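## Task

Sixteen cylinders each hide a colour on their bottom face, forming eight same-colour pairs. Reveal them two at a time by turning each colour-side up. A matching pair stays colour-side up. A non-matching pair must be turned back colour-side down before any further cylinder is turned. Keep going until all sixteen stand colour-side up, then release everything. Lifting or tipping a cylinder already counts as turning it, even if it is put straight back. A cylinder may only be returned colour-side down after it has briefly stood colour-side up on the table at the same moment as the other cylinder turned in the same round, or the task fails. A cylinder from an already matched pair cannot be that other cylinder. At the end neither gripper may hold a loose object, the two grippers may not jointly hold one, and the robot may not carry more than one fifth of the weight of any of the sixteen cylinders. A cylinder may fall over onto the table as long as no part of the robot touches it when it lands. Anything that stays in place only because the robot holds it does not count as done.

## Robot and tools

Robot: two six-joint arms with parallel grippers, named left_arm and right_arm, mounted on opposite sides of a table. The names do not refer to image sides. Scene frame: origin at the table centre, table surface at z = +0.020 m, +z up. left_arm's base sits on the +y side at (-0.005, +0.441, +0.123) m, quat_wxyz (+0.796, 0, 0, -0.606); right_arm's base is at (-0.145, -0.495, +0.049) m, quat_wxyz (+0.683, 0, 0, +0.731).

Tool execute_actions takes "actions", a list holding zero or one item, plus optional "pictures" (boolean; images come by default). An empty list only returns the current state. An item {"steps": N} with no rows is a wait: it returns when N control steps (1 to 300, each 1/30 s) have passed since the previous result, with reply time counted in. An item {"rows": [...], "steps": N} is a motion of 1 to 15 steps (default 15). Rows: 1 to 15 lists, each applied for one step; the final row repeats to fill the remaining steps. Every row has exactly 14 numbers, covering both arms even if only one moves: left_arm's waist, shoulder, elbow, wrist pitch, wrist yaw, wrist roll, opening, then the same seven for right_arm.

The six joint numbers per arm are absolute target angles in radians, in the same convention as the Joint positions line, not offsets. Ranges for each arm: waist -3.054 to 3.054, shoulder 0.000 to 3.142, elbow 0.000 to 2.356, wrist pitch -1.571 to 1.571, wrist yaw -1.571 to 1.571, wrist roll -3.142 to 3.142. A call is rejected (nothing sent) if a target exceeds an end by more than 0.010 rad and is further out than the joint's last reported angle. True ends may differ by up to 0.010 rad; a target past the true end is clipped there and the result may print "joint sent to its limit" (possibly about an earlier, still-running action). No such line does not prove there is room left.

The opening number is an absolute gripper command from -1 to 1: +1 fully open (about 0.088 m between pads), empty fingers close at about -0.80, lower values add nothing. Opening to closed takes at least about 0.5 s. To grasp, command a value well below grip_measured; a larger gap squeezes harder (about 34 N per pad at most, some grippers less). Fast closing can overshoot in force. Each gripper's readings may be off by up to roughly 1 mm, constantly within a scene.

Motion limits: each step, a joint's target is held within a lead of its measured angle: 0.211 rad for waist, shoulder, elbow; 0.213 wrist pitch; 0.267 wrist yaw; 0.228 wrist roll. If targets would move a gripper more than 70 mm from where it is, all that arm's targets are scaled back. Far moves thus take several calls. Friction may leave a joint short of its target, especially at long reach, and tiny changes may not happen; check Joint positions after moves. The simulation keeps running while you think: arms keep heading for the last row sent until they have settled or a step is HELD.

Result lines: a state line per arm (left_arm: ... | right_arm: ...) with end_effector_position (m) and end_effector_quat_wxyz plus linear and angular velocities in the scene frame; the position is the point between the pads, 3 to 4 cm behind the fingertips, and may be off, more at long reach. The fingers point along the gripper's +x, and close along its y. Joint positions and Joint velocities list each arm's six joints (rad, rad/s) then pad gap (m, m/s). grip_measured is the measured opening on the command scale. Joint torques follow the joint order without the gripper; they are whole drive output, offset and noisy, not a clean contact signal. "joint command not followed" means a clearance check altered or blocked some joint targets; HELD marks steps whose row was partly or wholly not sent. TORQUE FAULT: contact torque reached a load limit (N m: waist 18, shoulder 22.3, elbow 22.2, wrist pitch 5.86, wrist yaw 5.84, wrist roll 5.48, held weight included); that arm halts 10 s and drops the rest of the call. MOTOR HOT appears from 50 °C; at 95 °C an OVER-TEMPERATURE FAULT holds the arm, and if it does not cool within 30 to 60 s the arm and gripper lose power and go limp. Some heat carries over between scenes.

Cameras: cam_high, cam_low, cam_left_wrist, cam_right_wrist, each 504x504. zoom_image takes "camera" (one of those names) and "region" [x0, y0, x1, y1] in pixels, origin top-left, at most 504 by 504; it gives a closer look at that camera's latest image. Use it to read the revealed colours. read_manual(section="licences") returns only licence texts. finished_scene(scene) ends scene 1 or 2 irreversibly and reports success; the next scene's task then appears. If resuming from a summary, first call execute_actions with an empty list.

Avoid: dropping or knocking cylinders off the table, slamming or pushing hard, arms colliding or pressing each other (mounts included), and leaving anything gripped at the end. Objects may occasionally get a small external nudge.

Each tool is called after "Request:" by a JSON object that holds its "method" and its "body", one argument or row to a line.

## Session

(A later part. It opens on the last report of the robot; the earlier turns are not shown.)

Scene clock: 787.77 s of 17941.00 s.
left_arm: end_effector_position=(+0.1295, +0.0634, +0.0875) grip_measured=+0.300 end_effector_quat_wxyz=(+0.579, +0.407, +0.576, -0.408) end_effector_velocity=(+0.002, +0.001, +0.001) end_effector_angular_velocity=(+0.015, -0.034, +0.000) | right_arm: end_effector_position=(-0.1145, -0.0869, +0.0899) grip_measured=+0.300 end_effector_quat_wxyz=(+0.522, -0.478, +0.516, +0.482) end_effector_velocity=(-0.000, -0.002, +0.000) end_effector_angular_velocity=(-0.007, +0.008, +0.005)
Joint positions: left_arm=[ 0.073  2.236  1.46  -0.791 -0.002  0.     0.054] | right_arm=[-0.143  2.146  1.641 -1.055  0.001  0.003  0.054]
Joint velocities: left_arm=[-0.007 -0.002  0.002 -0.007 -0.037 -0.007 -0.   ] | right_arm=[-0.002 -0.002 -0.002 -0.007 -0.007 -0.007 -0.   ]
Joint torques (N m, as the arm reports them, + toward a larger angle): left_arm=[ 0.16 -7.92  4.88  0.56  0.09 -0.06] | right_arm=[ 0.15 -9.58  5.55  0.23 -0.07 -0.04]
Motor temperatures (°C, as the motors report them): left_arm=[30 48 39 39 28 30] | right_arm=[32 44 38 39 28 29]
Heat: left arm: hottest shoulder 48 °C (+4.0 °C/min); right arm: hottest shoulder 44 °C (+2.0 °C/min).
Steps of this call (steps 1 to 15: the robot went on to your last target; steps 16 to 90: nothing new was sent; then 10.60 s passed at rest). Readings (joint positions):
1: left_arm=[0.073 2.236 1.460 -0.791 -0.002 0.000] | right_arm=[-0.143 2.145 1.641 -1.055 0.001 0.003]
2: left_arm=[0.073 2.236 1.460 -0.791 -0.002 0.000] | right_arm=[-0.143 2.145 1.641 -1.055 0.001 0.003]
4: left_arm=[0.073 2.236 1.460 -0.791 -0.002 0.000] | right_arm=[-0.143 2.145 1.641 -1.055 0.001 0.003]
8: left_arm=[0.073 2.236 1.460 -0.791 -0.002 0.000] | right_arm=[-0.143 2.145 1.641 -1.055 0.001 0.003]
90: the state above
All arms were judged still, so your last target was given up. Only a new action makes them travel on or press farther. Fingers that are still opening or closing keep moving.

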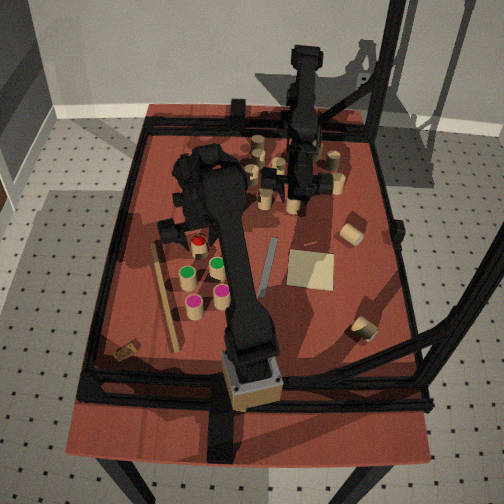

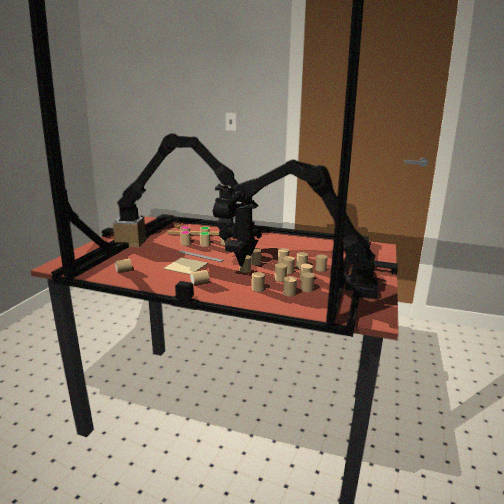

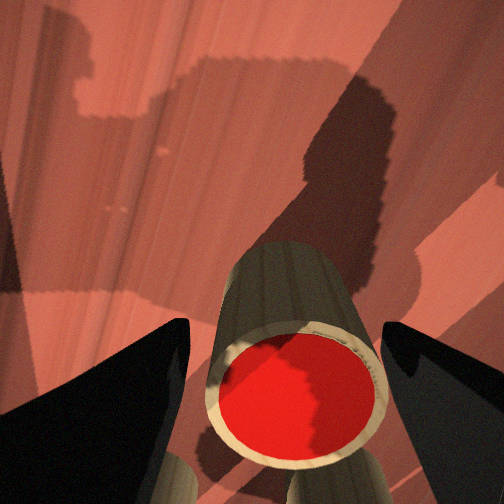

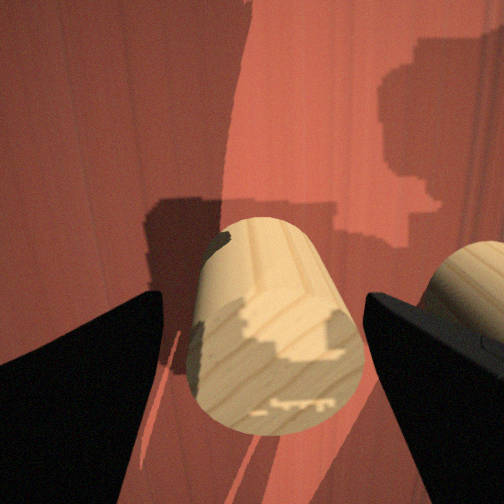

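Request:
{"method": "execute_actions", "body": {
  "actions": [
    {"rows":[[0.075,2.22,1.48,-0.83,0,0,0.3,-0.145,2.158,1.628,-1.05,0,0,0.3],[0.075,2.2,1.5,-0.87,0,0,0.3,-0.145,2.158,1.625,-1.05,0,0,0.3],[0.075,2.18,1.525,-0.92,0,0,0.3,-0.145,2.158,1.625,-1.05,0,0,0.3],[0.075,2.16,1.55,-0.96,0,0,0.3,-0.145,2.158,1.625,-1.05,0,0,0.3],[0.075,2.14,1.57,-1.0,0,0,0.3,-0.145,2.158,1.625,-1.05,0,0,0.25],[0.075,2.123,1.589,-1.037,0,0,0.3,-0.145,2.158,1.625,-1.05,0,0,0.2],[0.075,2.123,1.589,-1.037,0,0,0.3,-0.145,2.158,1.625,-1.05,0,0,0.15],[0.075,2.123,1.589,-1.037,0,0,0.3,-0.145,2.158,1.625,-1.05,0,0,0.1],[0.075,2.123,1.589,-1.037,0,0,0.3,-0.145,2.158,1.625,-1.05,0,0,0.06],[0.075,2.123,1.589,-1.037,0,0,0.3,-0.145,2.158,1.625,-1.05,0,0,0.03],[0.075,2.123,1.589,-1.037,0,0,0.3,-0.145,2.158,1.625,-1.05,0,0,-0.05],[0.075,2.123,1.589,-1.037,0,0,0.3,-0.145,2.158,1.625,-1.05,0,0,-0.15],[0.075,2.123,1.589,-1.037,0,0,0.3,-0.145,2.158,1.625,-1.05,0,0,-0.3]],"steps":15}
  ],
  "pictures": false
}}

Request:
{"method": "execute_actions", "body": {
  "actions": [
    {"rows":[[0.075,1.0,0.6,0,0,0,0.6,-0.145,2.15,1.68,-1.11,0,0,-0.3],[0.075,1.0,0.6,0,0,0,0.6,-0.145,2.14,1.73,-1.17,0,0,-0.3],[0.075,1.0,0.6,0,0,0,0.6,-0.145,2.125,1.79,-1.24,0,0,-0.3],[0.075,1.0,0.6,0,0,0,0.6,-0.145,2.11,1.85,-1.31,0,0,-0.3],[0.075,1.0,0.6,0,0,0,0.6,-0.145,2.1,1.9,-1.37,0,0,-0.3]],"steps":13}
  ],
  "pictures": false
}}

Request:
{"method": "execute_actions", "body": {
  "actions": [
    {"rows":[[-0.42,1.0,0.5,0.5,0,0,0.6,-0.22,1.3,1.3,0,0,1.571,-0.3]],"steps":15}
  ],
  "pictures": false
}}

Request:
{"method": "execute_actions", "body": {
  "actions": [
    {"rows":[[-0.42,1.477,0.39,1.09,0,0,0.6,-0.22,1.404,0.70,0.704,0,1.571,-0.3]],"steps":15}
  ],
  "pictures": false
}}

Request:
{"method": "execute_actions", "body": {
  "actions": [
    {"rows":[[-0.42,1.477,0.39,1.09,0,0,0.6,-0.22,1.404,0.70,0.704,0,1.571,-0.3]],"steps":10}
  ],
  "pictures": false
}}

Request:
{"method": "execute_actions", "body": {
  "actions": [
    {"rows":[[-0.42,1.53,0.44,1.093,0,0,0.6,-0.22,1.404,0.70,0.704,0,1.571,-0.3],[-0.42,1.58,0.495,1.093,0,0,0.6,-0.22,1.404,0.70,0.704,0,1.571,-0.3],[-0.42,1.635,0.55,1.093,0,0,0.6,-0.22,1.404,0.70,0.704,0,1.571,-0.3],[-0.42,1.69,0.6,1.093,0,0,0.6,-0.22,1.404,0.70,0.704,0,1.571,-0.3],[-0.42,1.74,0.655,1.093,0,0,0.6,-0.22,1.404,0.70,0.704,0,1.571,-0.3],[-0.42,1.783,0.708,1.093,0,0,0.6,-0.22,1.404,0.70,0.704,0,1.571,-0.3]],"steps":14}
  ]
}}

Scene clock: 800.30 s of 17941.00 s.
left_arm: end_effector_position=(+0.1295, +0.0634, +0.1615) grip_measured=+0.300 end_effector_quat_wxyz=(+0.580, +0.407, +0.576, -0.408) end_effector_velocity=(-0.005, +0.014, -0.016) end_effector_angular_velocity=(+0.092, +0.025, +0.005) | right_arm: end_effector_position=(-0.1147, -0.0884, +0.0879) grip_measured=+0.002 end_effector_quat_wxyz=(+0.521, -0.479, +0.517, +0.482) end_effector_velocity=(-0.000, -0.002, +0.000) end_effector_angular_velocity=(-0.007, +0.008, +0.005)
Joint positions: left_arm=[ 0.073  2.12   1.589 -1.035 -0.002  0.     0.054] | right_arm=[-0.143  2.146  1.633 -1.052  0.001  0.003  0.039]
Joint velocities: left_arm=[-0.002  0.042 -0.002 -0.051 -0.007 -0.007  0.   ] | right_arm=[-0.002 -0.002 -0.002 -0.007 -0.007 -0.007  0.   ]
Joint torques (N m, as the arm reports them, + toward a larger angle): left_arm=[ 0.15 -8.6   6.09  0.52  0.09 -0.05] | right_arm=[-0.17 -9.27  5.23  0.2  -0.05 -0.08]
Motor temperatures (°C, as the motors report them): left_arm=[30 50 38 38 28 30] | right_arm=[32 45 37 39 28 29]
Heat: left arm: hottest shoulder 50 °C (+7.1 °C/min); right arm: hottest shoulder 45 °C (+3.0 °C/min). Fold the left arm in close to its base before you think long.
MOTOR HOT: a motor of the left arm reached 50 °C. Now the hottest motor of the left arm, joint 2 (shoulder), reports 50 °C. The temperature limit of the motors' drives, at which the controller stops that arm, is 95 °C. To cool a motor, set the load down, stop pushing, or move to a pose that needs little force.
Steps of this call (steps 1 to 90: nothing new was sent; then 9.03 s passed at rest; steps 91 to 105: all 15 steps of this action). Readings (joint positions):
91: left_arm=[0.073 2.236 1.462 -0.797 -0.002 0.000] | right_arm=[-0.143 2.146 1.640 -1.054 0.001 0.003]
92: left_arm=[0.073 2.235 1.469 -0.818 -0.002 0.000] | right_arm=[-0.143 2.146 1.639 -1.053 0.001 0.003]
94: left_arm=[0.073 2.222 1.493 -0.888 -0.002 0.000] | right_arm=[-0.143 2.146 1.637 -1.052 0.001 0.003]
98: left_arm=[0.073 2.156 1.561 -1.000 -0.002 0.000] | right_arm=[-0.143 2.146 1.633 -1.052 0.002 0.003]
105: the state above

Scene clock: 800.73 s of 17941.00 s.
left_arm: end_effector_position=(+0.1159, +0.1012, +0.2565) grip_measured=+0.598 end_effector_quat_wxyz=(+0.762, +0.209, +0.296, -0.536) end_effector_velocity=(-0.062, +0.175, +0.230) end_effector_angular_velocity=(-1.924, -0.675, +0.018) | right_arm: end_effector_position=(-0.1148, -0.0899, +0.1731) grip_measured=+0.002 end_effector_quat_wxyz=(+0.522, -0.478, +0.517, +0.482) end_effector_velocity=(+0.002, -0.022, +0.000) end_effector_angular_velocity=(-0.096, -0.000, +0.015)
Joint positions: left_arm=[ 0.073  1.343  0.781 -0.181 -0.002  0.     0.068] | right_arm=[-0.143  2.096  1.897 -1.363  0.001  0.003  0.039]
Joint velocities: left_arm=[-0.002 -1.912 -1.844  1.971 -0.007 -0.022  0.001] | right_arm=[-0.007 -0.002 -0.002 -0.095  0.007 -0.022  0.   ]
Joint torques (N m, as the arm reports them, + toward a larger angle): left_arm=[ 0.14 -5.11  5.95  1.75  0.09 -0.05] | right_arm=[ -0.18 -10.15   6.53  -0.05  -0.05  -0.06]
Motor temperatures (°C, as the motors report them): left_arm=[30 50 38 38 28 30] | right_arm=[32 45 37 39 28 29]
Heat: left arm: hottest shoulder 50 °C (+7.1 °C/min); right arm: hottest shoulder 45 °C (+3.0 °C/min). Fold the left arm in close to its base before you think long.
MOTOR HOT: still on. Now the hottest motor of the left arm, joint 2 (shoulder), reports 50 °C; a drive's own limit is 95 °C.
Steps of this call (steps 1 to 13: all 13 steps of this action). Readings (joint positions):
1: left_arm=[0.073 2.089 1.547 -0.971 -0.002 0.000] | right_arm=[-0.143 2.146 1.639 -1.062 0.001 0.003]
2: left_arm=[0.073 2.041 1.478 -0.901 -0.002 0.000] | right_arm=[-0.143 2.147 1.656 -1.095 0.001 0.003]
4: left_arm=[0.073 1.924 1.342 -0.782 -0.002 0.000] | right_arm=[-0.143 2.148 1.721 -1.195 0.001 0.003]
8: left_arm=[0.073 1.666 1.093 -0.512 -0.002 0.000] | right_arm=[-0.143 2.120 1.866 -1.327 0.001 0.003]
13: the state above

Scene clock: 801.23 s of 17941.00 s.
left_arm: end_effector_position=(-0.0551, +0.1040, +0.3859) grip_measured=+0.600 end_effector_quat_wxyz=(+0.653, +0.002, +0.001, -0.757) end_effector_velocity=(-0.005, +0.005, -0.016) end_effector_angular_velocity=(-0.008, -0.006, -0.005) | right_arm: end_effector_position=(-0.0828, -0.0950, +0.3577) grip_measured=+0.002 end_effector_quat_wxyz=(+0.724, +0.211, +0.460, +0.468) end_effector_velocity=(+0.004, +0.026, +0.755) end_effector_angular_velocity=(+3.271, +1.413, -1.001)
Joint positions: left_arm=[-0.415  1.001  0.511  0.487  0.002  0.001  0.068] | right_arm=[-0.223  1.361  1.316 -0.443  0.002  0.988  0.039]
Joint velocities: left_arm=[-0.027  0.002 -0.071  0.081 -0.022  0.007 -0.   ] | right_arm=[-0.002 -0.916 -0.007  2.103 -0.007  2.147 -0.   ]
Joint torques (N m, as the arm reports them, + toward a larger angle): left_arm=[-0.23 -3.    6.89  2.18 -0.05 -0.03] | right_arm=[ 0.23 -5.79  6.02  1.37 -0.06  0.08]
Motor temperatures (°C, as the motors report them): left_arm=[30 50 38 38 28 30] | right_arm=[32 45 38 39 28 29]
Heat: left arm: hottest shoulder 50 °C (+7.0 °C/min); right arm: hottest shoulder 45 °C (+3.0 °C/min). Fold the left arm in close to its base before you think long.
MOTOR HOT: still on. Now the hottest motor of the left arm, joint 2 (shoulder), reports 50 °C; a drive's own limit is 95 °C.
Steps of this call (steps 1 to 15: all 15 steps of this action). Readings (joint positions):
1: left_arm=[0.054 1.282 0.722 -0.118 -0.017 0.001] | right_arm=[-0.147 2.066 1.854 -1.304 -0.003 0.056]
2: left_arm=[0.000 1.220 0.663 -0.055 -0.018 0.001] | right_arm=[-0.160 2.022 1.782 -1.230 -0.005 0.130]
4: left_arm=[-0.128 1.113 0.573 0.057 -0.005 0.001] | right_arm=[-0.196 1.915 1.645 -1.107 -0.002 0.272]
8: left_arm=[-0.356 1.026 0.519 0.314 0.002 0.001] | right_arm=[-0.227 1.671 1.404 -0.846 0.002 0.553]
15: the state above

Scene clock: 801.73 s of 17941.00 s.
left_arm: end_effector_position=(-0.0617, +0.0653, +0.3011) grip_measured=+0.600 end_effector_quat_wxyz=(+0.652, +0.001, +0.000, -0.758) end_effector_velocity=(-0.002, -0.002, +0.000) end_effector_angular_velocity=(-0.025, +0.011, -0.010) | right_arm: end_effector_position=(-0.0812, -0.0841, +0.2479) grip_measured=+0.002 end_effector_quat_wxyz=(+0.587, +0.481, +0.514, +0.399) end_effector_velocity=(+0.015, +0.097, +0.440) end_effector_angular_velocity=(+2.061, -0.269, -0.007)
Joint positions: left_arm=[-0.417  1.469  0.387  1.081  0.002  0.001  0.068] | right_arm=[-0.223  1.419  0.694  0.505  0.002  1.563  0.039]
Joint velocities: left_arm=[-0.002  0.037 -0.002  0.066  0.007 -0.007 -0.001] | right_arm=[-0.002 -0.002 -0.012  2.088 -0.007  0.051 -0.   ]
Joint torques (N m, as the arm reports them, + toward a larger angle): left_arm=[-0.28 -3.86  6.38  2.27 -0.01 -0.05] | right_arm=[ 0.18 -7.87  8.23  1.89 -0.08  0.05]
Motor temperatures (°C, as the motors report them): left_arm=[30 50 38 38 28 30] | right_arm=[32 45 38 39 28 29]
Heat: left arm: hottest shoulder 50 °C (+7.1 °C/min); right arm: hottest shoulder 45 °C (+3.0 °C/min). Fold the left arm in close to its base before you think long.
MOTOR HOT: still on. Now the hottest motor of the left arm, joint 2 (shoulder), reports 50 °C; a drive's own limit is 95 °C.
Steps of this call (steps 1 to 15: all 15 steps of this action). Readings (joint positions):
1: left_arm=[-0.416 1.030 0.493 0.547 0.002 0.001] | right_arm=[-0.223 1.345 1.292 -0.353 0.002 1.058]
2: left_arm=[-0.416 1.077 0.474 0.632 0.002 0.001] | right_arm=[-0.223 1.330 1.260 -0.280 0.002 1.123]
4: left_arm=[-0.417 1.203 0.437 0.749 0.002 0.001] | right_arm=[-0.223 1.332 1.180 -0.172 0.002 1.242]
8: left_arm=[-0.417 1.435 0.391 0.977 0.002 0.001] | right_arm=[-0.223 1.395 0.940 0.071 0.002 1.479]
15: the state above

Scene clock: 802.07 s of 17941.00 s.
left_arm: end_effector_position=(-0.0618, +0.0652, +0.3020) grip_measured=+0.600 end_effector_quat_wxyz=(+0.652, -0.001, -0.002, -0.758) end_effector_velocity=(+0.000, +0.001, -0.005) end_effector_angular_velocity=(+0.023, +0.004, +0.005) | right_arm: end_effector_position=(-0.0805, -0.0798, +0.2986) grip_measured=+0.002 end_effector_quat_wxyz=(+0.540, +0.535, +0.460, +0.458) end_effector_velocity=(-0.002, -0.000, +0.017) end_effector_angular_velocity=(+0.079, -0.020, +0.020)
Joint positions: left_arm=[-0.418  1.471  0.387  1.088  0.002  0.001  0.068] | right_arm=[-0.223  1.406  0.702  0.699  0.002  1.568  0.039]
Joint velocities: left_arm=[-0.002 -0.002 -0.002 -0.022 -0.007 -0.007 -0.   ] | right_arm=[-0.002 -0.002 -0.002  0.081 -0.022 -0.007 -0.   ]
Joint torques (N m, as the arm reports them, + toward a larger angle): left_arm=[-0.25 -3.75  6.39  2.18 -0.03 -0.05] | right_arm=[ 0.19 -6.32  7.05  1.51 -0.08  0.04]
Motor temperatures (°C, as the motors report them): left_arm=[30 50 38 38 28 30] | right_arm=[32 45 38 39 28 29]
Heat: left arm: hottest shoulder 50 °C (+7.0 °C/min); right arm: hottest shoulder 45 °C (+3.0 °C/min). Fold the left arm in close to its base before you think long.
MOTOR HOT: still on. Now the hottest motor of the left arm, joint 2 (shoulder), reports 50 °C; a drive's own limit is 95 °C.
Steps of this call (steps 1 to 10: all 10 steps of this action). Readings (joint positions):
1: left_arm=[-0.417 1.470 0.387 1.083 0.002 0.001] | right_arm=[-0.223 1.419 0.694 0.573 0.002 1.564]
2: left_arm=[-0.417 1.471 0.387 1.085 0.002 0.001] | right_arm=[-0.223 1.415 0.697 0.621 0.002 1.565]
4: left_arm=[-0.418 1.471 0.387 1.087 0.002 0.001] | right_arm=[-0.223 1.407 0.701 0.669 0.002 1.567]
8: left_arm=[-0.418 1.471 0.387 1.087 0.002 0.001] | right_arm=[-0.223 1.406 0.702 0.691 0.002 1.568]
10: the state above

Scene clock: 802.53 s of 17941.00 s.
left_arm: end_effector_position=(-0.0738, -0.0147, +0.3014) grip_measured=+0.600 end_effector_quat_wxyz=(+0.652, -0.006, -0.005, -0.758) end_effector_velocity=(-0.001, -0.009, +0.010) end_effector_angular_velocity=(-0.016, +0.010, +0.005) | right_arm: end_effector_position=(-0.0805, -0.0798, +0.2991) grip_measured=+0.002 end_effector_quat_wxyz=(+0.539, +0.536, +0.460, +0.459) end_effector_velocity=(-0.000, -0.001, -0.002) end_effector_angular_velocity=(-0.008, -0.006, +0.005)
Joint positions: left_arm=[-0.418  1.774  0.697  1.092  0.002  0.001  0.068] | right_arm=[-0.223  1.406  0.701  0.702  0.002  1.568  0.039]
Joint velocities: left_arm=[-0.002  0.007  0.046 -0.022 -0.007 -0.007 -0.   ] | right_arm=[-0.002 -0.002 -0.002 -0.007 -0.007 -0.007 -0.   ]
Joint torques (N m, as the arm reports them, + toward a larger angle): left_arm=[-0.19 -5.56  7.1   2.09 -0.03 -0.05] | right_arm=[ 0.17 -6.35  7.05  1.6  -0.07  0.05]
Motor temperatures (°C, as the motors report them): left_arm=[30 50 38 38 28 30] | right_arm=[32 45 38 39 28 29]
Heat: left arm: hottest shoulder 50 °C (+7.1 °C/min); right arm: hottest shoulder 45 °C (+2.0 °C/min). Fold the left arm in close to its base before you think long.
MOTOR HOT: still on. Now the hottest motor of the left arm, joint 2 (shoulder), reports 50 °C; a drive's own limit is 95 °C.
Steps of this call (steps 1 to 14: all 14 steps of this action). Readings (joint positions):
1: left_arm=[-0.418 1.480 0.394 1.090 0.002 0.001] | right_arm=[-0.223 1.406 0.702 0.701 0.002 1.568]
2: left_arm=[-0.418 1.501 0.414 1.091 0.002 0.001] | right_arm=[-0.223 1.406 0.701 0.701 0.002 1.568]
4: left_arm=[-0.418 1.579 0.491 1.092 0.002 0.001] | right_arm=[-0.223 1.406 0.702 0.701 0.002 1.568]
8: left_arm=[-0.418 1.739 0.661 1.092 0.002 0.001] | right_arm=[-0.223 1.406 0.701 0.702 0.002 1.568]
14: the state above

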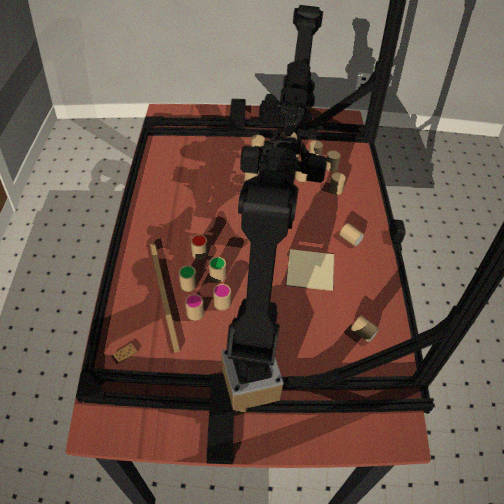

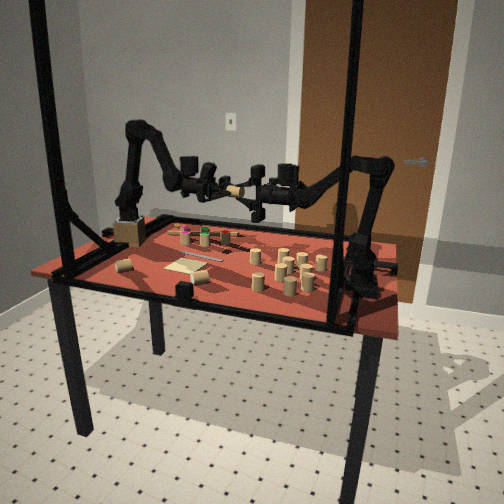

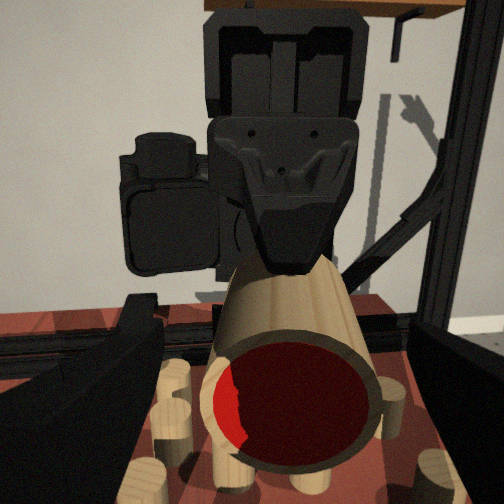

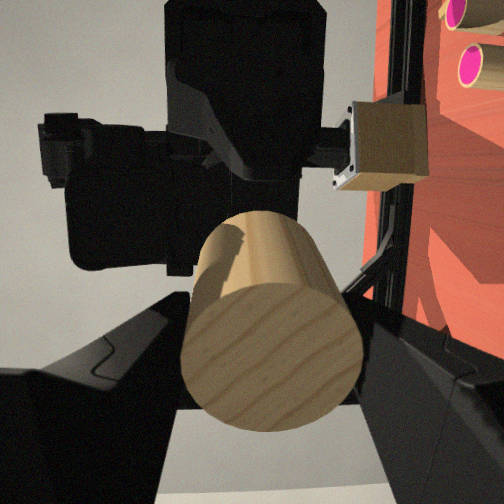

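Request:
{"method": "execute_actions", "body": {
  "actions": [
    {"rows":[[-0.42,1.783,0.708,1.093,0,0,0.45,-0.22,1.404,0.70,0.704,0,1.571,-0.3],[-0.42,1.783,0.708,1.093,0,0,0.35,-0.22,1.404,0.70,0.704,0,1.571,-0.3],[-0.42,1.783,0.708,1.093,0,0,0.25,-0.22,1.404,0.70,0.704,0,1.571,-0.3],[-0.42,1.783,0.708,1.093,0,0,0.2,-0.22,1.404,0.70,0.704,0,1.571,-0.3],[-0.42,1.783,0.708,1.093,0,0,0.15,-0.22,1.404,0.70,0.704,0,1.571,-0.3],[-0.42,1.783,0.708,1.093,0,0,0.1,-0.22,1.404,0.70,0.704,0,1.571,-0.3],[-0.42,1.783,0.708,1.093,0,0,0.06,-0.22,1.404,0.70,0.704,0,1.571,-0.3],[-0.42,1.783,0.708,1.093,0,0,0.03,-0.22,1.404,0.70,0.704,0,1.571,-0.3],[-0.42,1.783,0.708,1.093,0,0,-0.05,-0.22,1.404,0.70,0.704,0,1.571,-0.3],[-0.42,1.783,0.708,1.093,0,0,-0.15,-0.22,1.404,0.70,0.704,0,1.571,-0.3],[-0.42,1.783,0.708,1.093,0,0,-0.3,-0.22,1.404,0.70,0.704,0,1.571,-0.3]],"steps":14}
  ],
  "pictures": false
}}

Request:
{"method": "execute_actions", "body": {
  "actions": [
    {"rows":[[-0.42,1.783,0.708,1.093,0,0,-0.3,-0.22,1.404,0.70,0.704,0,1.571,0.6]],"steps":7}
  ],
  "pictures": false
}}

Request:
{"method": "execute_actions", "body": {
  "actions": [
    {"rows":[[-0.42,1.71,0.63,1.093,0,0,-0.3,-0.22,1.404,0.70,0.704,0,1.571,0.6],[-0.42,1.635,0.55,1.093,0,0,-0.3,-0.22,1.404,0.70,0.704,0,1.571,0.6],[-0.42,1.555,0.47,1.093,0,0,-0.3,-0.22,1.404,0.70,0.704,0,1.571,0.6],[-0.42,1.477,0.39,1.093,0,0,-0.3,-0.22,1.404,0.70,0.704,0,1.571,0.6]],"steps":8}
  ],
  "pictures": false
}}

Request:
{"method": "execute_actions", "body": {
  "actions": [
    {"rows":[[-0.115,1.1,0.8,-1.037,0,0,-0.3,-0.068,1.3,1.3,-1.23,0,0,0.3]],"steps":15}
  ],
  "pictures": false
}}

Request:
{"method": "execute_actions", "body": {
  "actions": [
    {"rows":[[-0.115,1.1,0.8,-1.037,0,0,-0.3,-0.068,1.3,1.3,-1.23,0,0,0.3]],"steps":15}
  ],
  "pictures": false
}}

Request:
{"method": "execute_actions", "body": {
  "actions": [
    {"rows":[[-0.115,2.123,1.589,-1.037,0,0,-0.3,-0.068,1.579,1.238,-1.23,0,0,0.3]],"steps":15}
  ],
  "pictures": false
}}

Request:
{"method": "execute_actions", "body": {
  "actions": [
    {"rows":[[-0.115,2.123,1.589,-1.037,0,0,-0.3,-0.068,1.623,1.06,-1.008,0,0,0.3]],"steps":10}
  ],
  "pictures": false
}}

Request:
{"method": "execute_actions", "body": {
  "actions": [
    {"rows":[[-0.115,2.135,1.575,-1.01,0,0,-0.3,-0.068,1.623,1.06,-1.008,0,0,0.3],[-0.115,2.148,1.56,-0.983,0,0,-0.3,-0.068,1.623,1.06,-1.008,0,0,0.3],[-0.115,2.16,1.545,-0.955,0,0,-0.3,-0.068,1.623,1.06,-1.008,0,0,0.3],[-0.115,2.173,1.53,-0.928,0,0,-0.3,-0.068,1.623,1.06,-1.008,0,0,0.3],[-0.115,2.185,1.515,-0.9,0,0,-0.3,-0.068,1.623,1.06,-1.008,0,0,0.3],[-0.115,2.197,1.5,-0.873,0,0,-0.3,-0.068,1.623,1.06,-1.008,0,0,0.3],[-0.115,2.208,1.488,-0.85,0,0,-0.3,-0.068,1.623,1.06,-1.008,0,0,0.3],[-0.115,2.218,1.477,-0.83,0,0,-0.3,-0.068,1.623,1.06,-1.008,0,0,0.3],[-0.115,2.226,1.468,-0.81,0,0,-0.3,-0.068,1.623,1.06,-1.008,0,0,0.3],[-0.115,2.232,1.462,-0.798,0,0,-0.3,-0.068,1.623,1.06,-1.008,0,0,0.3],[-0.115,2.236,1.458,-0.79,0,0,-0.3,-0.068,1.623,1.06,-1.008,0,0,0.3]],"steps":15}
  ]
}}

Scene clock: 817.23 s of 17941.00 s.
left_arm: end_effector_position=(-0.0741, -0.0157, +0.3018) grip_measured=+0.028 end_effector_quat_wxyz=(+0.652, -0.006, -0.005, -0.758) end_effector_velocity=(+0.000, +0.001, -0.005) end_effector_angular_velocity=(+0.023, +0.004, +0.005) | right_arm: end_effector_position=(-0.0807, -0.0798, +0.2989) grip_measured=+0.002 end_effector_quat_wxyz=(+0.539, +0.536, +0.460, +0.459) end_effector_velocity=(-0.000, -0.001, -0.002) end_effector_angular_velocity=(-0.011, -0.021, +0.005)
Joint positions: left_arm=[-0.419  1.777  0.701  1.092  0.001  0.     0.04 ] | right_arm=[-0.222  1.406  0.701  0.702  0.002  1.569  0.039]
Joint velocities: left_arm=[-0.002 -0.002 -0.002 -0.022 -0.007 -0.007 -0.   ] | right_arm=[-0.002 -0.002 -0.002 -0.007 -0.007 -0.022 -0.   ]
Joint torques (N m, as the arm reports them, + toward a larger angle): left_arm=[-0.11 -5.77  6.88  2.11 -0.01 -0.04] | right_arm=[ 0.17 -6.34  7.18  1.57 -0.09  0.02]
Motor temperatures (°C, as the motors report them): left_arm=[30 48 39 40 28 30] | right_arm=[32 44 38 41 28 29]
Heat: left arm: hottest shoulder 48 °C (+6.0 °C/min); right arm: hottest shoulder 44 °C (+1.0 °C/min). Fold the left arm in close to its base before you think long.
MOTOR HOT: still on. Now the hottest motor of the left arm, joint 2 (shoulder), reports 48 °C; a drive's own limit is 95 °C.
Steps of this call (steps 1 to 15: the robot went on to your last target; steps 16 to 427: nothing new was sent; steps 428 to 441: all 14 steps of this action). Readings (joint positions):
428: left_arm=[-0.418 1.777 0.701 1.092 0.002 0.000] | right_arm=[-0.222 1.406 0.701 0.702 0.002 1.569]
429: left_arm=[-0.418 1.777 0.701 1.092 0.002 0.000] | right_arm=[-0.222 1.406 0.701 0.702 0.002 1.569]
431: left_arm=[-0.418 1.777 0.701 1.092 0.002 0.000] | right_arm=[-0.222 1.406 0.701 0.702 0.002 1.569]
435: left_arm=[-0.418 1.777 0.701 1.092 0.002 0.000] | right_arm=[-0.222 1.406 0.701 0.702 0.002 1.569]
441: the state above

Scene clock: 817.47 s of 17941.00 s.
left_arm: end_effector_position=(-0.0742, -0.0158, +0.3016) grip_measured=+0.028 end_effector_quat_wxyz=(+0.652, -0.006, -0.005, -0.758) end_effector_velocity=(+0.000, +0.001, +0.002) end_effector_angular_velocity=(-0.006, +0.008, +0.005) | right_arm: end_effector_position=(-0.0807, -0.0798, +0.2991) grip_measured=+0.511 end_effector_quat_wxyz=(+0.539, +0.536, +0.460, +0.459) end_effector_velocity=(+0.002, -0.002, -0.007) end_effector_angular_velocity=(-0.028, -0.003, -0.010)
Joint positions: left_arm=[-0.419  1.777  0.702  1.092  0.001  0.     0.04 ] | right_arm=[-0.222  1.406  0.701  0.702  0.001  1.569  0.064]
Joint velocities: left_arm=[-0.002 -0.002 -0.002  0.007 -0.007 -0.007 -0.   ] | right_arm=[-0.002 -0.002 -0.007 -0.022  0.007 -0.007  0.174]
Joint torques (N m, as the arm reports them, + toward a larger angle): left_arm=[-0.15 -5.85  6.93  2.09 -0.02 -0.02] | right_arm=[ 0.19 -6.35  7.11  1.53 -0.09  0.03]
Motor temperatures (°C, as the motors report them): left_arm=[30 48 39 40 28 30] | right_arm=[32 44 38 41 28 29]
Heat: left arm: hottest shoulder 48 °C (+6.0 °C/min); right arm: hottest shoulder 44 °C (+1.0 °C/min). Fold the left arm in close to its base before you think long.
MOTOR HOT: still on. Now the hottest motor of the left arm, joint 2 (shoulder), reports 48 °C; a drive's own limit is 95 °C.
Steps of this call (steps 1 to 7: all 7 steps of this action). Readings (joint positions):
1: left_arm=[-0.419 1.777 0.701 1.092 0.001 0.000] | right_arm=[-0.222 1.406 0.701 0.702 0.002 1.569]
2: left_arm=[-0.419 1.777 0.701 1.092 0.001 0.000] | right_arm=[-0.222 1.406 0.701 0.702 0.001 1.569]
4: left_arm=[-0.419 1.777 0.701 1.092 0.001 0.000] | right_arm=[-0.222 1.406 0.701 0.702 0.001 1.569]
7: the state above

Scene clock: 817.73 s of 17941.00 s.
left_arm: end_effector_position=(-0.0632, +0.0576, +0.3024) grip_measured=+0.027 end_effector_quat_wxyz=(+0.652, -0.002, -0.002, -0.758) end_effector_velocity=(+0.012, +0.078, +0.005) end_effector_angular_velocity=(-0.030, +0.012, +0.005) | right_arm: end_effector_position=(-0.0807, -0.0798, +0.2990) grip_measured=+0.598 end_effector_quat_wxyz=(+0.539, +0.536, +0.460, +0.459) end_effector_velocity=(-0.002, -0.000, +0.001) end_effector_angular_velocity=(+0.008, +0.006, +0.020)
Joint positions: left_arm=[-0.419  1.503  0.416  1.093  0.001  0.     0.04 ] | right_arm=[-0.222  1.406  0.701  0.702  0.001  1.569  0.068]
Joint velocities: left_arm=[-0.002 -0.315 -0.291  0.007 -0.007 -0.007 -0.   ] | right_arm=[-0.002 -0.002 -0.002  0.007 -0.022  0.007  0.001]
Joint torques (N m, as the arm reports them, + toward a larger angle): left_arm=[-0.15 -4.65  5.69  2.   -0.01 -0.04] | right_arm=[ 0.11 -6.38  7.08  1.54 -0.06  0.05]
Motor temperatures (°C, as the motors report them): left_arm=[30 48 39 40 28 30] | right_arm=[32 44 38 41 28 29]
Heat: left arm: hottest shoulder 48 °C (+5.1 °C/min); right arm: hottest shoulder 44 °C (+1.0 °C/min). Fold the left arm in close to its base before you think long.
MOTOR HOT: still on. Now the hottest motor of the left arm, joint 2 (shoulder), reports 48 °C; a drive's own limit is 95 °C.
Steps of this call (steps 1 to 8: all 8 steps of this action). Readings (joint positions):
1: left_arm=[-0.419 1.769 0.692 1.092 0.001 0.000] | right_arm=[-0.222 1.406 0.701 0.702 0.001 1.569]
2: left_arm=[-0.419 1.743 0.660 1.091 0.001 0.000] | right_arm=[-0.222 1.406 0.701 0.702 0.001 1.569]
4: left_arm=[-0.419 1.640 0.546 1.089 0.001 0.000] | right_arm=[-0.222 1.406 0.701 0.702 0.001 1.569]
8: the state above

Scene clock: 818.23 s of 17941.00 s.
left_arm: end_effector_position=(+0.0491, +0.0772, +0.4712) grip_measured=+0.027 end_effector_quat_wxyz=(+0.756, -0.034, -0.040, -0.652) end_effector_velocity=(+0.010, +0.008, -0.279) end_effector_angular_velocity=(+1.549, +0.258, +0.032) | right_arm: end_effector_position=(-0.1443, -0.0906, +0.4360) grip_measured=+0.301 end_effector_quat_wxyz=(+0.689, +0.165, +0.270, +0.652) end_effector_velocity=(-0.000, -0.078, -0.361) end_effector_angular_velocity=(-1.826, -2.071, +0.334)
Joint positions: left_arm=[-0.119  1.093  0.802  0.396  0.003  0.     0.04 ] | right_arm=[-0.071  1.283  1.302 -0.175  0.001  0.627  0.054]
Joint velocities: left_arm=[ 0.027 -0.198  0.144 -1.912 -0.007 -0.022  0.   ] | right_arm=[-0.002 -0.027  0.11  -1.956 -0.007 -2.103 -0.   ]
Joint torques (N m, as the arm reports them, + toward a larger angle): left_arm=[ 0.05 -1.33  6.21  0.97 -0.05 -0.03] | right_arm=[ 0.16 -3.31  6.46  0.81 -0.06 -0.09]
Motor temperatures (°C, as the motors report them): left_arm=[30 48 39 40 28 30] | right_arm=[32 44 38 41 28 29]
Heat: left arm: hottest shoulder 48 °C (+5.0 °C/min); right arm: hottest shoulder 44 °C (+1.0 °C/min). Fold the left arm in close to its base before you think long.
MOTOR HOT: still on. Now the hottest motor of the left arm, joint 2 (shoulder), reports 48 °C; a drive's own limit is 95 °C.
Steps of this call (steps 1 to 15: all 15 steps of this action). Readings (joint positions):
1: left_arm=[-0.408 1.482 0.426 1.059 0.010 0.000] | right_arm=[-0.212 1.398 0.720 0.657 0.009 1.533]
2: left_arm=[-0.380 1.460 0.448 1.007 0.012 0.000] | right_arm=[-0.187 1.391 0.750 0.603 0.010 1.484]
4: left_arm=[-0.313 1.409 0.505 0.946 0.010 0.000] | right_arm=[-0.133 1.371 0.831 0.507 0.003 1.381]
8: left_arm=[-0.203 1.283 0.634 0.805 0.007 0.000] | right_arm=[-0.076 1.328 1.057 0.263 0.000 1.120]
15: the state above

Scene clock: 818.73 s of 17941.00 s.
left_arm: end_effector_position=(+0.0373, +0.1580, +0.2743) grip_measured=+0.026 end_effector_quat_wxyz=(+0.680, +0.287, +0.335, -0.586) end_effector_velocity=(-0.051, +0.341, -0.265) end_effector_angular_velocity=(+1.972, +0.301, +0.013) | right_arm: end_effector_position=(-0.1447, -0.2115, +0.2691) grip_measured=+0.300 end_effector_quat_wxyz=(+0.597, -0.380, +0.386, +0.592) end_effector_velocity=(-0.002, -0.224, -0.110) end_effector_angular_velocity=(-1.136, -0.024, +0.079)
Joint positions: left_arm=[-0.118  1.102  0.802 -0.613  0.003  0.     0.04 ] | right_arm=[-0.07   1.298  1.302 -1.15   0.001  0.008  0.054]
Joint velocities: left_arm=[ 0.002 -0.002  0.002 -2.    -0.007 -0.007  0.002] | right_arm=[ 0.002 -0.002 -0.032 -1.106 -0.007 -0.081 -0.   ]
Joint torques (N m, as the arm reports them, + toward a larger angle): left_arm=[ 0.23 -3.43  7.32  1.49 -0.07 -0.05] | right_arm=[ 0.13 -4.61  6.72  1.08 -0.07 -0.06]
Motor temperatures (°C, as the motors report them): left_arm=[30 48 39 40 28 30] | right_arm=[32 44 38 41 28 29]
Heat: left arm: hottest shoulder 48 °C (+5.1 °C/min); right arm: hottest shoulder 44 °C (+1.0 °C/min). Fold the left arm in close to its base before you think long.
MOTOR HOT: still on. Now the hottest motor of the left arm, joint 2 (shoulder), reports 48 °C; a drive's own limit is 95 °C.
Steps of this call (steps 1 to 15: all 15 steps of this action). Readings (joint positions):
1: left_arm=[-0.119 1.090 0.804 0.331 0.003 0.000] | right_arm=[-0.071 1.283 1.303 -0.242 0.001 0.556]
2: left_arm=[-0.118 1.090 0.804 0.261 0.003 0.000] | right_arm=[-0.071 1.285 1.303 -0.311 0.001 0.486]
4: left_arm=[-0.118 1.098 0.803 0.122 0.003 0.000] | right_arm=[-0.071 1.294 1.303 -0.445 0.001 0.346]
8: left_arm=[-0.118 1.102 0.802 -0.145 0.003 0.000] | right_arm=[-0.070 1.298 1.303 -0.709 0.001 0.093]
15: the state above

Scene clock: 819.23 s of 17941.00 s.
left_arm: end_effector_position=(+0.0554, +0.0403, +0.2076) grip_measured=+0.026 end_effector_quat_wxyz=(+0.570, +0.429, +0.501, -0.491) end_effector_velocity=(+0.002, -0.015, -0.534) end_effector_angular_velocity=(+1.350, +0.201, +0.006) | right_arm: end_effector_position=(-0.1447, -0.2233, +0.1698) grip_measured=+0.300 end_effector_quat_wxyz=(+0.499, -0.502, +0.504, +0.496) end_effector_velocity=(+0.002, -0.002, +0.000) end_effector_angular_velocity=(-0.007, -0.007, +0.005)
Joint positions: left_arm=[-0.118  1.993  1.578 -1.026  0.003  0.     0.04 ] | right_arm=[-0.07   1.585  1.232 -1.229  0.001  0.003  0.054]
Joint velocities: left_arm=[-0.002  1.531  0.203 -0.037 -0.007 -0.007 -0.   ] | right_arm=[-0.002 -0.002 -0.002 -0.007  0.007 -0.007 -0.   ]
Joint torques (N m, as the arm reports them, + toward a larger angle): left_arm=[ 0.23 -6.42  5.7   0.02 -0.07 -0.05] | right_arm=[ 0.17 -7.24  6.91  0.02 -0.06 -0.07]
Motor temperatures (°C, as the motors report them): left_arm=[30 48 39 40 28 30] | right_arm=[32 44 38 41 28 29]
Heat: left arm: hottest shoulder 48 °C (+5.0 °C/min); right arm: hottest shoulder 44 °C (+1.0 °C/min). Fold the left arm in close to its base before you think long.
MOTOR HOT: still on. Now the hottest motor of the left arm, joint 2 (shoulder), reports 48 °C; a drive's own limit is 95 °C.
Steps of this call (steps 1 to 15: all 15 steps of this action). Readings (joint positions):
1: left_arm=[-0.118 1.138 0.837 -0.710 0.003 0.000] | right_arm=[-0.070 1.321 1.297 -1.178 0.001 0.007]
2: left_arm=[-0.118 1.197 0.894 -0.775 0.003 0.000] | right_arm=[-0.070 1.353 1.295 -1.189 0.001 0.006]
4: left_arm=[-0.118 1.335 1.026 -0.889 0.003 0.000] | right_arm=[-0.070 1.459 1.283 -1.203 0.001 0.004]
8: left_arm=[-0.118 1.587 1.279 -1.008 0.003 0.000] | right_arm=[-0.070 1.588 1.228 -1.228 0.001 0.003]
15: the state above

Scene clock: 819.57 s of 17941.00 s.
left_arm: end_effector_position=(+0.0544, +0.0476, +0.1556) grip_measured=+0.025 end_effector_quat_wxyz=(+0.532, +0.463, +0.541, -0.458) end_effector_velocity=(+0.002, -0.013, +0.024) end_effector_angular_velocity=(-0.069, -0.018, +0.005) | right_arm: end_effector_position=(-0.1447, -0.2226, +0.1183) grip_measured=+0.300 end_effector_quat_wxyz=(+0.501, -0.500, +0.502, +0.498) end_effector_velocity=(-0.000, +0.017, -0.000) end_effector_angular_velocity=(+0.081, +0.007, +0.020)
Joint positions: left_arm=[-0.117  2.131  1.583 -1.037  0.003  0.     0.04 ] | right_arm=[-0.07   1.624  1.062 -1.013  0.001  0.003  0.054]
Joint velocities: left_arm=[-0.002 -0.037  0.042 -0.007 -0.007 -0.007 -0.   ] | right_arm=[-0.002 -0.002 -0.002  0.081 -0.007 -0.022 -0.   ]
Joint torques (N m, as the arm reports them, + toward a larger angle): left_arm=[ 0.2  -9.34  6.54  0.46 -0.07 -0.04] | right_arm=[ 0.12 -6.66  5.88  0.09 -0.05 -0.06]
Motor temperatures (°C, as the motors report them): left_arm=[30 48 39 40 28 30] | right_arm=[32 44 38 41 28 29]
Heat: left arm: hottest shoulder 48 °C (+5.1 °C/min); right arm: hottest shoulder 44 °C (+1.0 °C/min). Fold the left arm in close to its base before you think long.
MOTOR HOT: still on. Now the hottest motor of the left arm, joint 2 (shoulder), reports 48 °C; a drive's own limit is 95 °C.
Steps of this call (steps 1 to 10: all 10 steps of this action). Readings (joint positions):
1: left_arm=[-0.118 2.038 1.582 -1.028 0.003 0.000] | right_arm=[-0.070 1.586 1.205 -1.180 0.001 0.003]
2: left_arm=[-0.118 2.078 1.581 -1.033 0.003 0.000] | right_arm=[-0.070 1.583 1.169 -1.110 0.001 0.003]
4: left_arm=[-0.118 2.128 1.575 -1.038 0.003 0.000] | right_arm=[-0.070 1.602 1.112 -1.059 0.001 0.003]
8: left_arm=[-0.117 2.136 1.578 -1.038 0.003 0.000] | right_arm=[-0.070 1.623 1.063 -1.022 0.001 0.003]
10: the state above

Scene clock: 820.07 s of 17941.00 s.
left_arm: end_effector_position=(+0.0545, +0.0467, +0.0877) grip_measured=+0.025 end_effector_quat_wxyz=(+0.534, +0.461, +0.539, -0.460) end_effector_velocity=(+0.006, -0.024, -0.003) end_effector_angular_velocity=(-0.112, -0.025, +0.010) | right_arm: end_effector_position=(-0.1447, -0.2219, +0.1183) grip_measured=+0.300 end_effector_quat_wxyz=(+0.502, -0.499, +0.501, +0.498) end_effector_velocity=(-0.003, -0.002, +0.001) end_effector_angular_velocity=(-0.002, +0.022, +0.020)
Joint positions: left_arm=[-0.117  2.236  1.46  -0.802  0.003  0.     0.04 ] | right_arm=[-0.07   1.624  1.062 -1.01   0.001  0.003  0.054]
Joint velocities: left_arm=[ 0.002  0.002 -0.007  0.125 -0.007 -0.007 -0.   ] | right_arm=[-0.002 -0.007 -0.002 -0.007 -0.022 -0.022 -0.   ]
Joint torques (N m, as the arm reports them, + toward a larger angle): left_arm=[ 0.2  -8.84  5.27  0.81 -0.07 -0.06] | right_arm=[ 0.16 -6.68  5.74  0.23 -0.06 -0.07]
Motor temperatures (°C, as the motors report them): left_arm=[30 49 39 40 28 30] | right_arm=[32 44 38 41 28 29]
Heat: left arm: hottest shoulder 49 °C (+6.0 °C/min); right arm: hottest shoulder 44 °C (+1.0 °C/min). Fold the left arm in close to its base before you think long.
MOTOR HOT: still on. Now the hottest motor of the left arm, joint 2 (shoulder), reports 49 °C; a drive's own limit is 95 °C.
Steps of this call (steps 1 to 15: all 15 steps of this action). Readings (joint positions):
1: left_arm=[-0.117 2.131 1.583 -1.033 0.003 0.000] | right_arm=[-0.070 1.624 1.062 -1.011 0.001 0.003]
2: left_arm=[-0.117 2.131 1.580 -1.019 0.003 0.000] | right_arm=[-0.070 1.624 1.062 -1.011 0.001 0.003]
4: left_arm=[-0.117 2.137 1.565 -0.976 0.003 0.000] | right_arm=[-0.070 1.624 1.062 -1.011 0.001 0.003]
8: left_arm=[-0.117 2.178 1.515 -0.880 0.003 0.000] | right_arm=[-0.070 1.624 1.062 -1.010 0.001 0.003]
15: the state above

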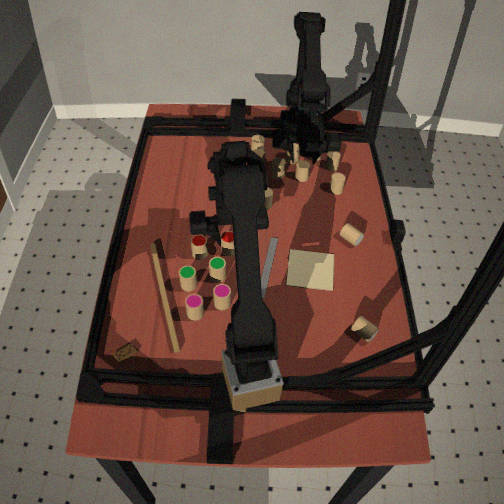

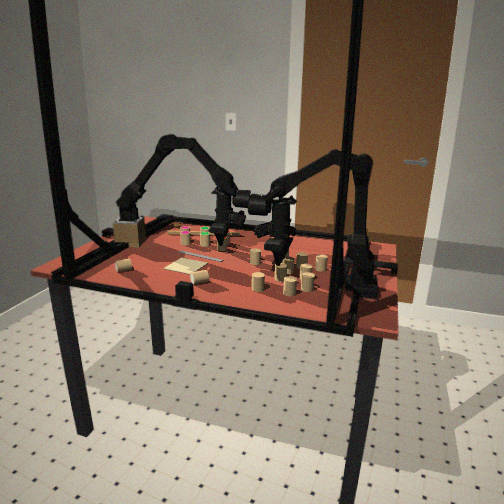

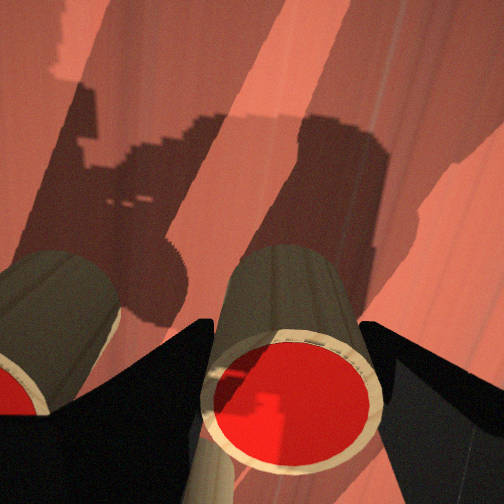

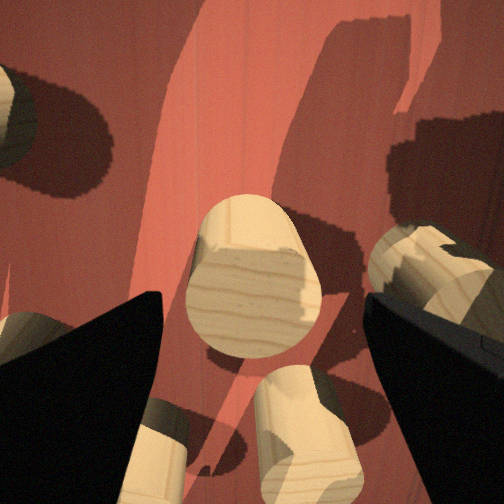

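Request:
{"method": "execute_actions", "body": {
  "actions": [
    {"rows":[[-0.115,2.238,1.458,-0.79,0,0,0.0,-0.056,1.623,1.06,-1.008,0,0,0.27],[-0.115,2.238,1.458,-0.79,0,0,0.1,-0.056,1.623,1.06,-1.008,0,0,0.27],[-0.115,2.238,1.458,-0.79,0,0,0.2,-0.056,1.623,1.06,-1.008,0,0,0.27],[-0.115,2.238,1.458,-0.79,0,0,0.28,-0.056,1.623,1.06,-1.008,0,0,0.27]],"steps":9}
  ],
  "pictures": false
}}

Request:
{"method": "execute_actions", "body": {
  "actions": [
    {"rows":[[-0.115,2.22,1.48,-0.83,0,0,0.28,-0.056,1.63,1.047,-0.99,0,0,0.27],[-0.115,2.2,1.5,-0.87,0,0,0.28,-0.056,1.638,1.034,-0.97,0,0,0.27],[-0.115,2.18,1.525,-0.92,0,0,0.28,-0.056,1.646,1.02,-0.95,0,0,0.27],[-0.115,2.16,1.55,-0.96,0,0,0.28,-0.056,1.654,1.006,-0.93,0,0,0.27],[-0.115,2.14,1.57,-1.0,0,0,0.28,-0.056,1.662,0.992,-0.91,0,0,0.27],[-0.115,2.123,1.589,-1.037,0,0,0.28,-0.056,1.67,0.98,-0.89,0,0,0.27],[-0.115,2.123,1.589,-1.037,0,0,0.28,-0.056,1.676,0.97,-0.878,0,0,0.27]],"steps":12}
  ],
  "pictures": false
}}

Request:
{"method": "execute_actions", "body": {
  "actions": [
    {"rows":[[-0.115,1.0,0.6,0,0,0,0.6,-0.056,1.676,0.97,-0.878,0,0,0.27]],"steps":15}
  ]
}}

Scene clock: 826.53 s of 17941.00 s.
left_arm: end_effector_position=(+0.0550, +0.0446, +0.0876) grip_measured=+0.257 end_effector_quat_wxyz=(+0.537, +0.459, +0.536, -0.462) end_effector_velocity=(-0.000, +0.002, +0.000) end_effector_angular_velocity=(+0.008, -0.006, -0.010) | right_arm: end_effector_position=(-0.1479, -0.2220, +0.1182) grip_measured=+0.271 end_effector_quat_wxyz=(+0.498, -0.502, +0.498, +0.501) end_effector_velocity=(-0.000, -0.004, +0.000) end_effector_angular_velocity=(-0.007, +0.007, +0.020)
Joint positions: left_arm=[-0.117  2.236  1.46  -0.791  0.003  0.     0.052] | right_arm=[-0.058  1.624  1.062 -1.01   0.001  0.003  0.052]
Joint velocities: left_arm=[-0.002 -0.002 -0.002 -0.007 -0.007  0.007  0.013] | right_arm=[-0.002 -0.007 -0.007 -0.007 -0.007 -0.022 -0.001]
Joint torques (N m, as the arm reports them, + toward a larger angle): left_arm=[ 0.15 -8.57  5.27  0.53 -0.06 -0.04] | right_arm=[ 0.17 -6.63  5.75  0.22 -0.09 -0.07]
Motor temperatures (°C, as the motors report them): left_arm=[30 50 39 39 28 30] | right_arm=[32 43 38 40 28 29]
Heat: left arm: hottest shoulder 50 °C (+7.1 °C/min); right arm: hottest shoulder 43 °C (+0.0 °C/min). Fold the left arm in close to its base before you think long.
MOTOR HOT: still on. Now the hottest motor of the left arm, joint 2 (shoulder), reports 50 °C; a drive's own limit is 95 °C.
Steps of this call (steps 1 to 30: the robot went on to your last target; steps 31 to 185: nothing new was sent; steps 186 to 194: all 9 steps of this action). Readings (joint positions):
186: left_arm=[-0.117 2.236 1.460 -0.791 0.003 0.000] | right_arm=[-0.069 1.624 1.062 -1.010 0.001 0.003]
187: left_arm=[-0.117 2.236 1.460 -0.791 0.003 0.000] | right_arm=[-0.066 1.624 1.062 -1.010 0.001 0.003]
189: left_arm=[-0.117 2.236 1.460 -0.791 0.003 0.000] | right_arm=[-0.061 1.624 1.062 -1.010 0.001 0.003]
193: left_arm=[-0.117 2.236 1.460 -0.791 0.003 0.000] | right_arm=[-0.058 1.624 1.062 -1.010 0.001 0.003]
194: the state above

Scene clock: 826.93 s of 17941.00 s.
left_arm: end_effector_position=(+0.0553, +0.0427, +0.1619) grip_measured=+0.280 end_effector_quat_wxyz=(+0.540, +0.456, +0.533, -0.465) end_effector_velocity=(-0.003, +0.017, +0.014) end_effector_angular_velocity=(+0.066, +0.003, +0.020) | right_arm: end_effector_position=(-0.1479, -0.2244, +0.0866) grip_measured=+0.270 end_effector_quat_wxyz=(+0.496, -0.504, +0.500, +0.499) end_effector_velocity=(-0.001, +0.007, -0.007) end_effector_angular_velocity=(+0.037, +0.008, +0.019)
Joint positions: left_arm=[-0.117  2.119  1.589 -1.026  0.003  0.     0.053] | right_arm=[-0.058  1.669  0.975 -0.886  0.001  0.003  0.052]
Joint velocities: left_arm=[-0.002 -0.027  0.017 -0.11  -0.007 -0.022 -0.   ] | right_arm=[-0.002  0.007 -0.022  0.066 -0.007 -0.022 -0.   ]
Joint torques (N m, as the arm reports them, + toward a larger angle): left_arm=[ 0.13 -7.91  5.84  0.22 -0.07 -0.04] | right_arm=[ 0.16 -5.9   5.37  0.28 -0.08 -0.05]
Motor temperatures (°C, as the motors report them): left_arm=[30 50 39 39 28 30] | right_arm=[32 43 38 40 28 29]
Heat: left arm: hottest shoulder 50 °C (+7.1 °C/min); right arm: hottest shoulder 43 °C (+0.0 °C/min). Fold the left arm in close to its base before you think long.
MOTOR HOT: still on. Now the hottest motor of the left arm, joint 2 (shoulder), reports 50 °C; a drive's own limit is 95 °C.
Steps of this call (steps 1 to 12: all 12 steps of this action). Readings (joint positions):
1: left_arm=[-0.117 2.236 1.462 -0.797 0.003 0.000] | right_arm=[-0.058 1.624 1.061 -1.006 0.001 0.003]
2: left_arm=[-0.117 2.234 1.469 -0.819 0.003 0.000] | right_arm=[-0.058 1.624 1.057 -0.995 0.001 0.003]
4: left_arm=[-0.117 2.221 1.494 -0.888 0.003 0.000] | right_arm=[-0.058 1.626 1.043 -0.965 0.001 0.003]
8: left_arm=[-0.117 2.157 1.561 -0.999 0.003 0.000] | right_arm=[-0.058 1.654 0.996 -0.902 0.001 0.003]
12: the state above

Scene clock: 827.43 s of 17941.00 s.
left_arm: end_effector_position=(+0.0468, +0.0978, +0.2725) grip_measured=+0.599 end_effector_quat_wxyz=(+0.721, +0.200, +0.234, -0.621) end_effector_velocity=(-0.034, +0.220, +0.256) end_effector_angular_velocity=(-1.446, -0.221, +0.008) | right_arm: end_effector_position=(-0.1479, -0.2233, +0.0865) grip_measured=+0.270 end_effector_quat_wxyz=(+0.498, -0.503, +0.499, +0.501) end_effector_velocity=(-0.000, -0.005, +0.000) end_effector_angular_velocity=(-0.022, +0.007, -0.010)
Joint positions: left_arm=[-0.117  1.218  0.679 -0.086  0.003  0.     0.068] | right_arm=[-0.058  1.669  0.975 -0.88   0.001  0.003  0.052]
Joint velocities: left_arm=[-0.002 -1.858 -1.165  0.769 -0.007 -0.007  0.   ] | right_arm=[-0.002 -0.002 -0.002 -0.022 -0.007  0.007 -0.   ]
Joint torques (N m, as the arm reports them, + toward a larger angle): left_arm=[ 0.18 -5.04  8.38  2.59 -0.07 -0.04] | right_arm=[ 0.15 -5.85  5.27  0.23 -0.06 -0.06]
Motor temperatures (°C, as the motors report them): left_arm=[30 50 39 39 28 30] | right_arm=[32 43 38 40 28 29]
Heat: left arm: hottest shoulder 50 °C (+7.0 °C/min); right arm: hottest shoulder 43 °C (+0.0 °C/min). Fold the left arm in close to its base before you think long.
MOTOR HOT: still on. Now the hottest motor of the left arm, joint 2 (shoulder), reports 50 °C; a drive's own limit is 95 °C.
Steps of this call (steps 1 to 15: all 15 steps of this action). Readings (joint positions):
1: left_arm=[-0.117 2.085 1.550 -0.967 0.003 0.000] | right_arm=[-0.058 1.669 0.975 -0.883 0.001 0.003]
2: left_arm=[-0.117 2.039 1.479 -0.897 0.003 0.000] | right_arm=[-0.058 1.669 0.975 -0.881 0.001 0.003]
4: left_arm=[-0.117 1.925 1.341 -0.778 0.003 0.000] | right_arm=[-0.058 1.669 0.975 -0.880 0.001 0.003]
8: left_arm=[-0.117 1.671 1.095 -0.510 0.003 0.000] | right_arm=[-0.058 1.669 0.975 -0.880 0.001 0.003]
15: the state above

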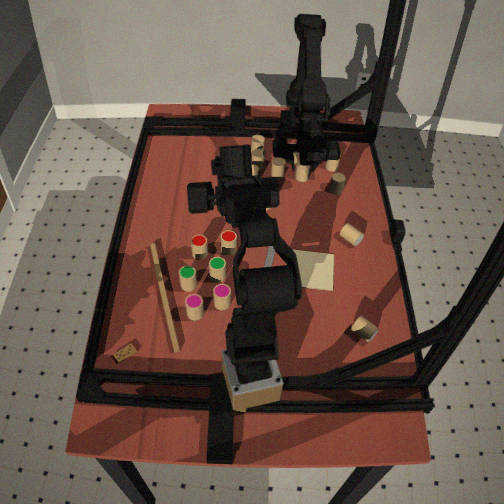

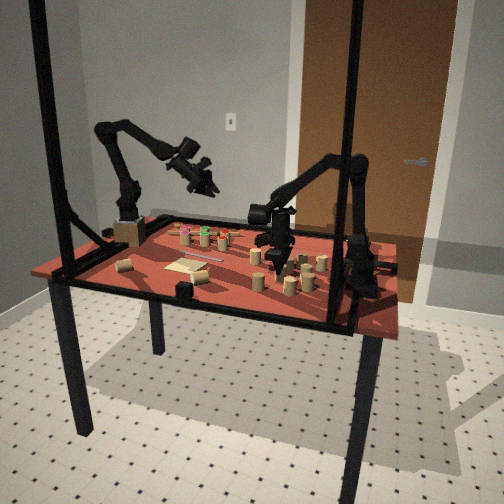

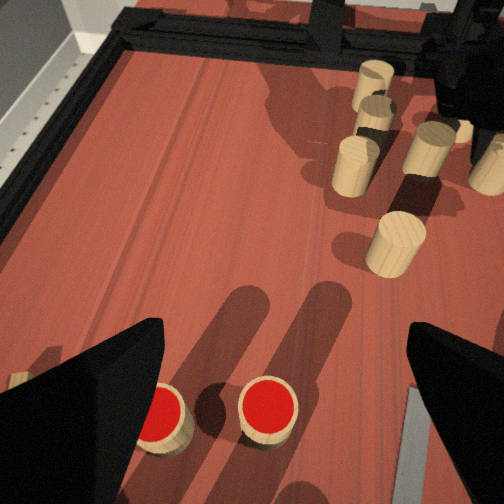

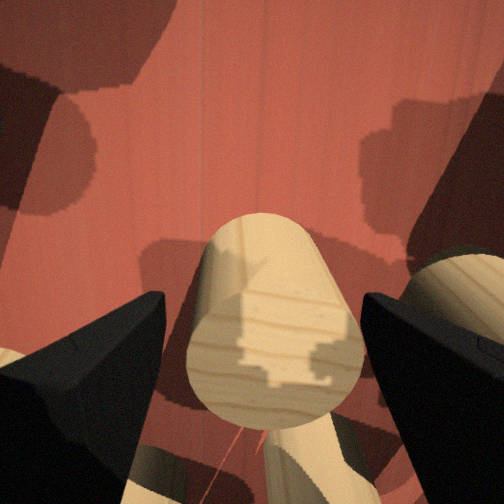

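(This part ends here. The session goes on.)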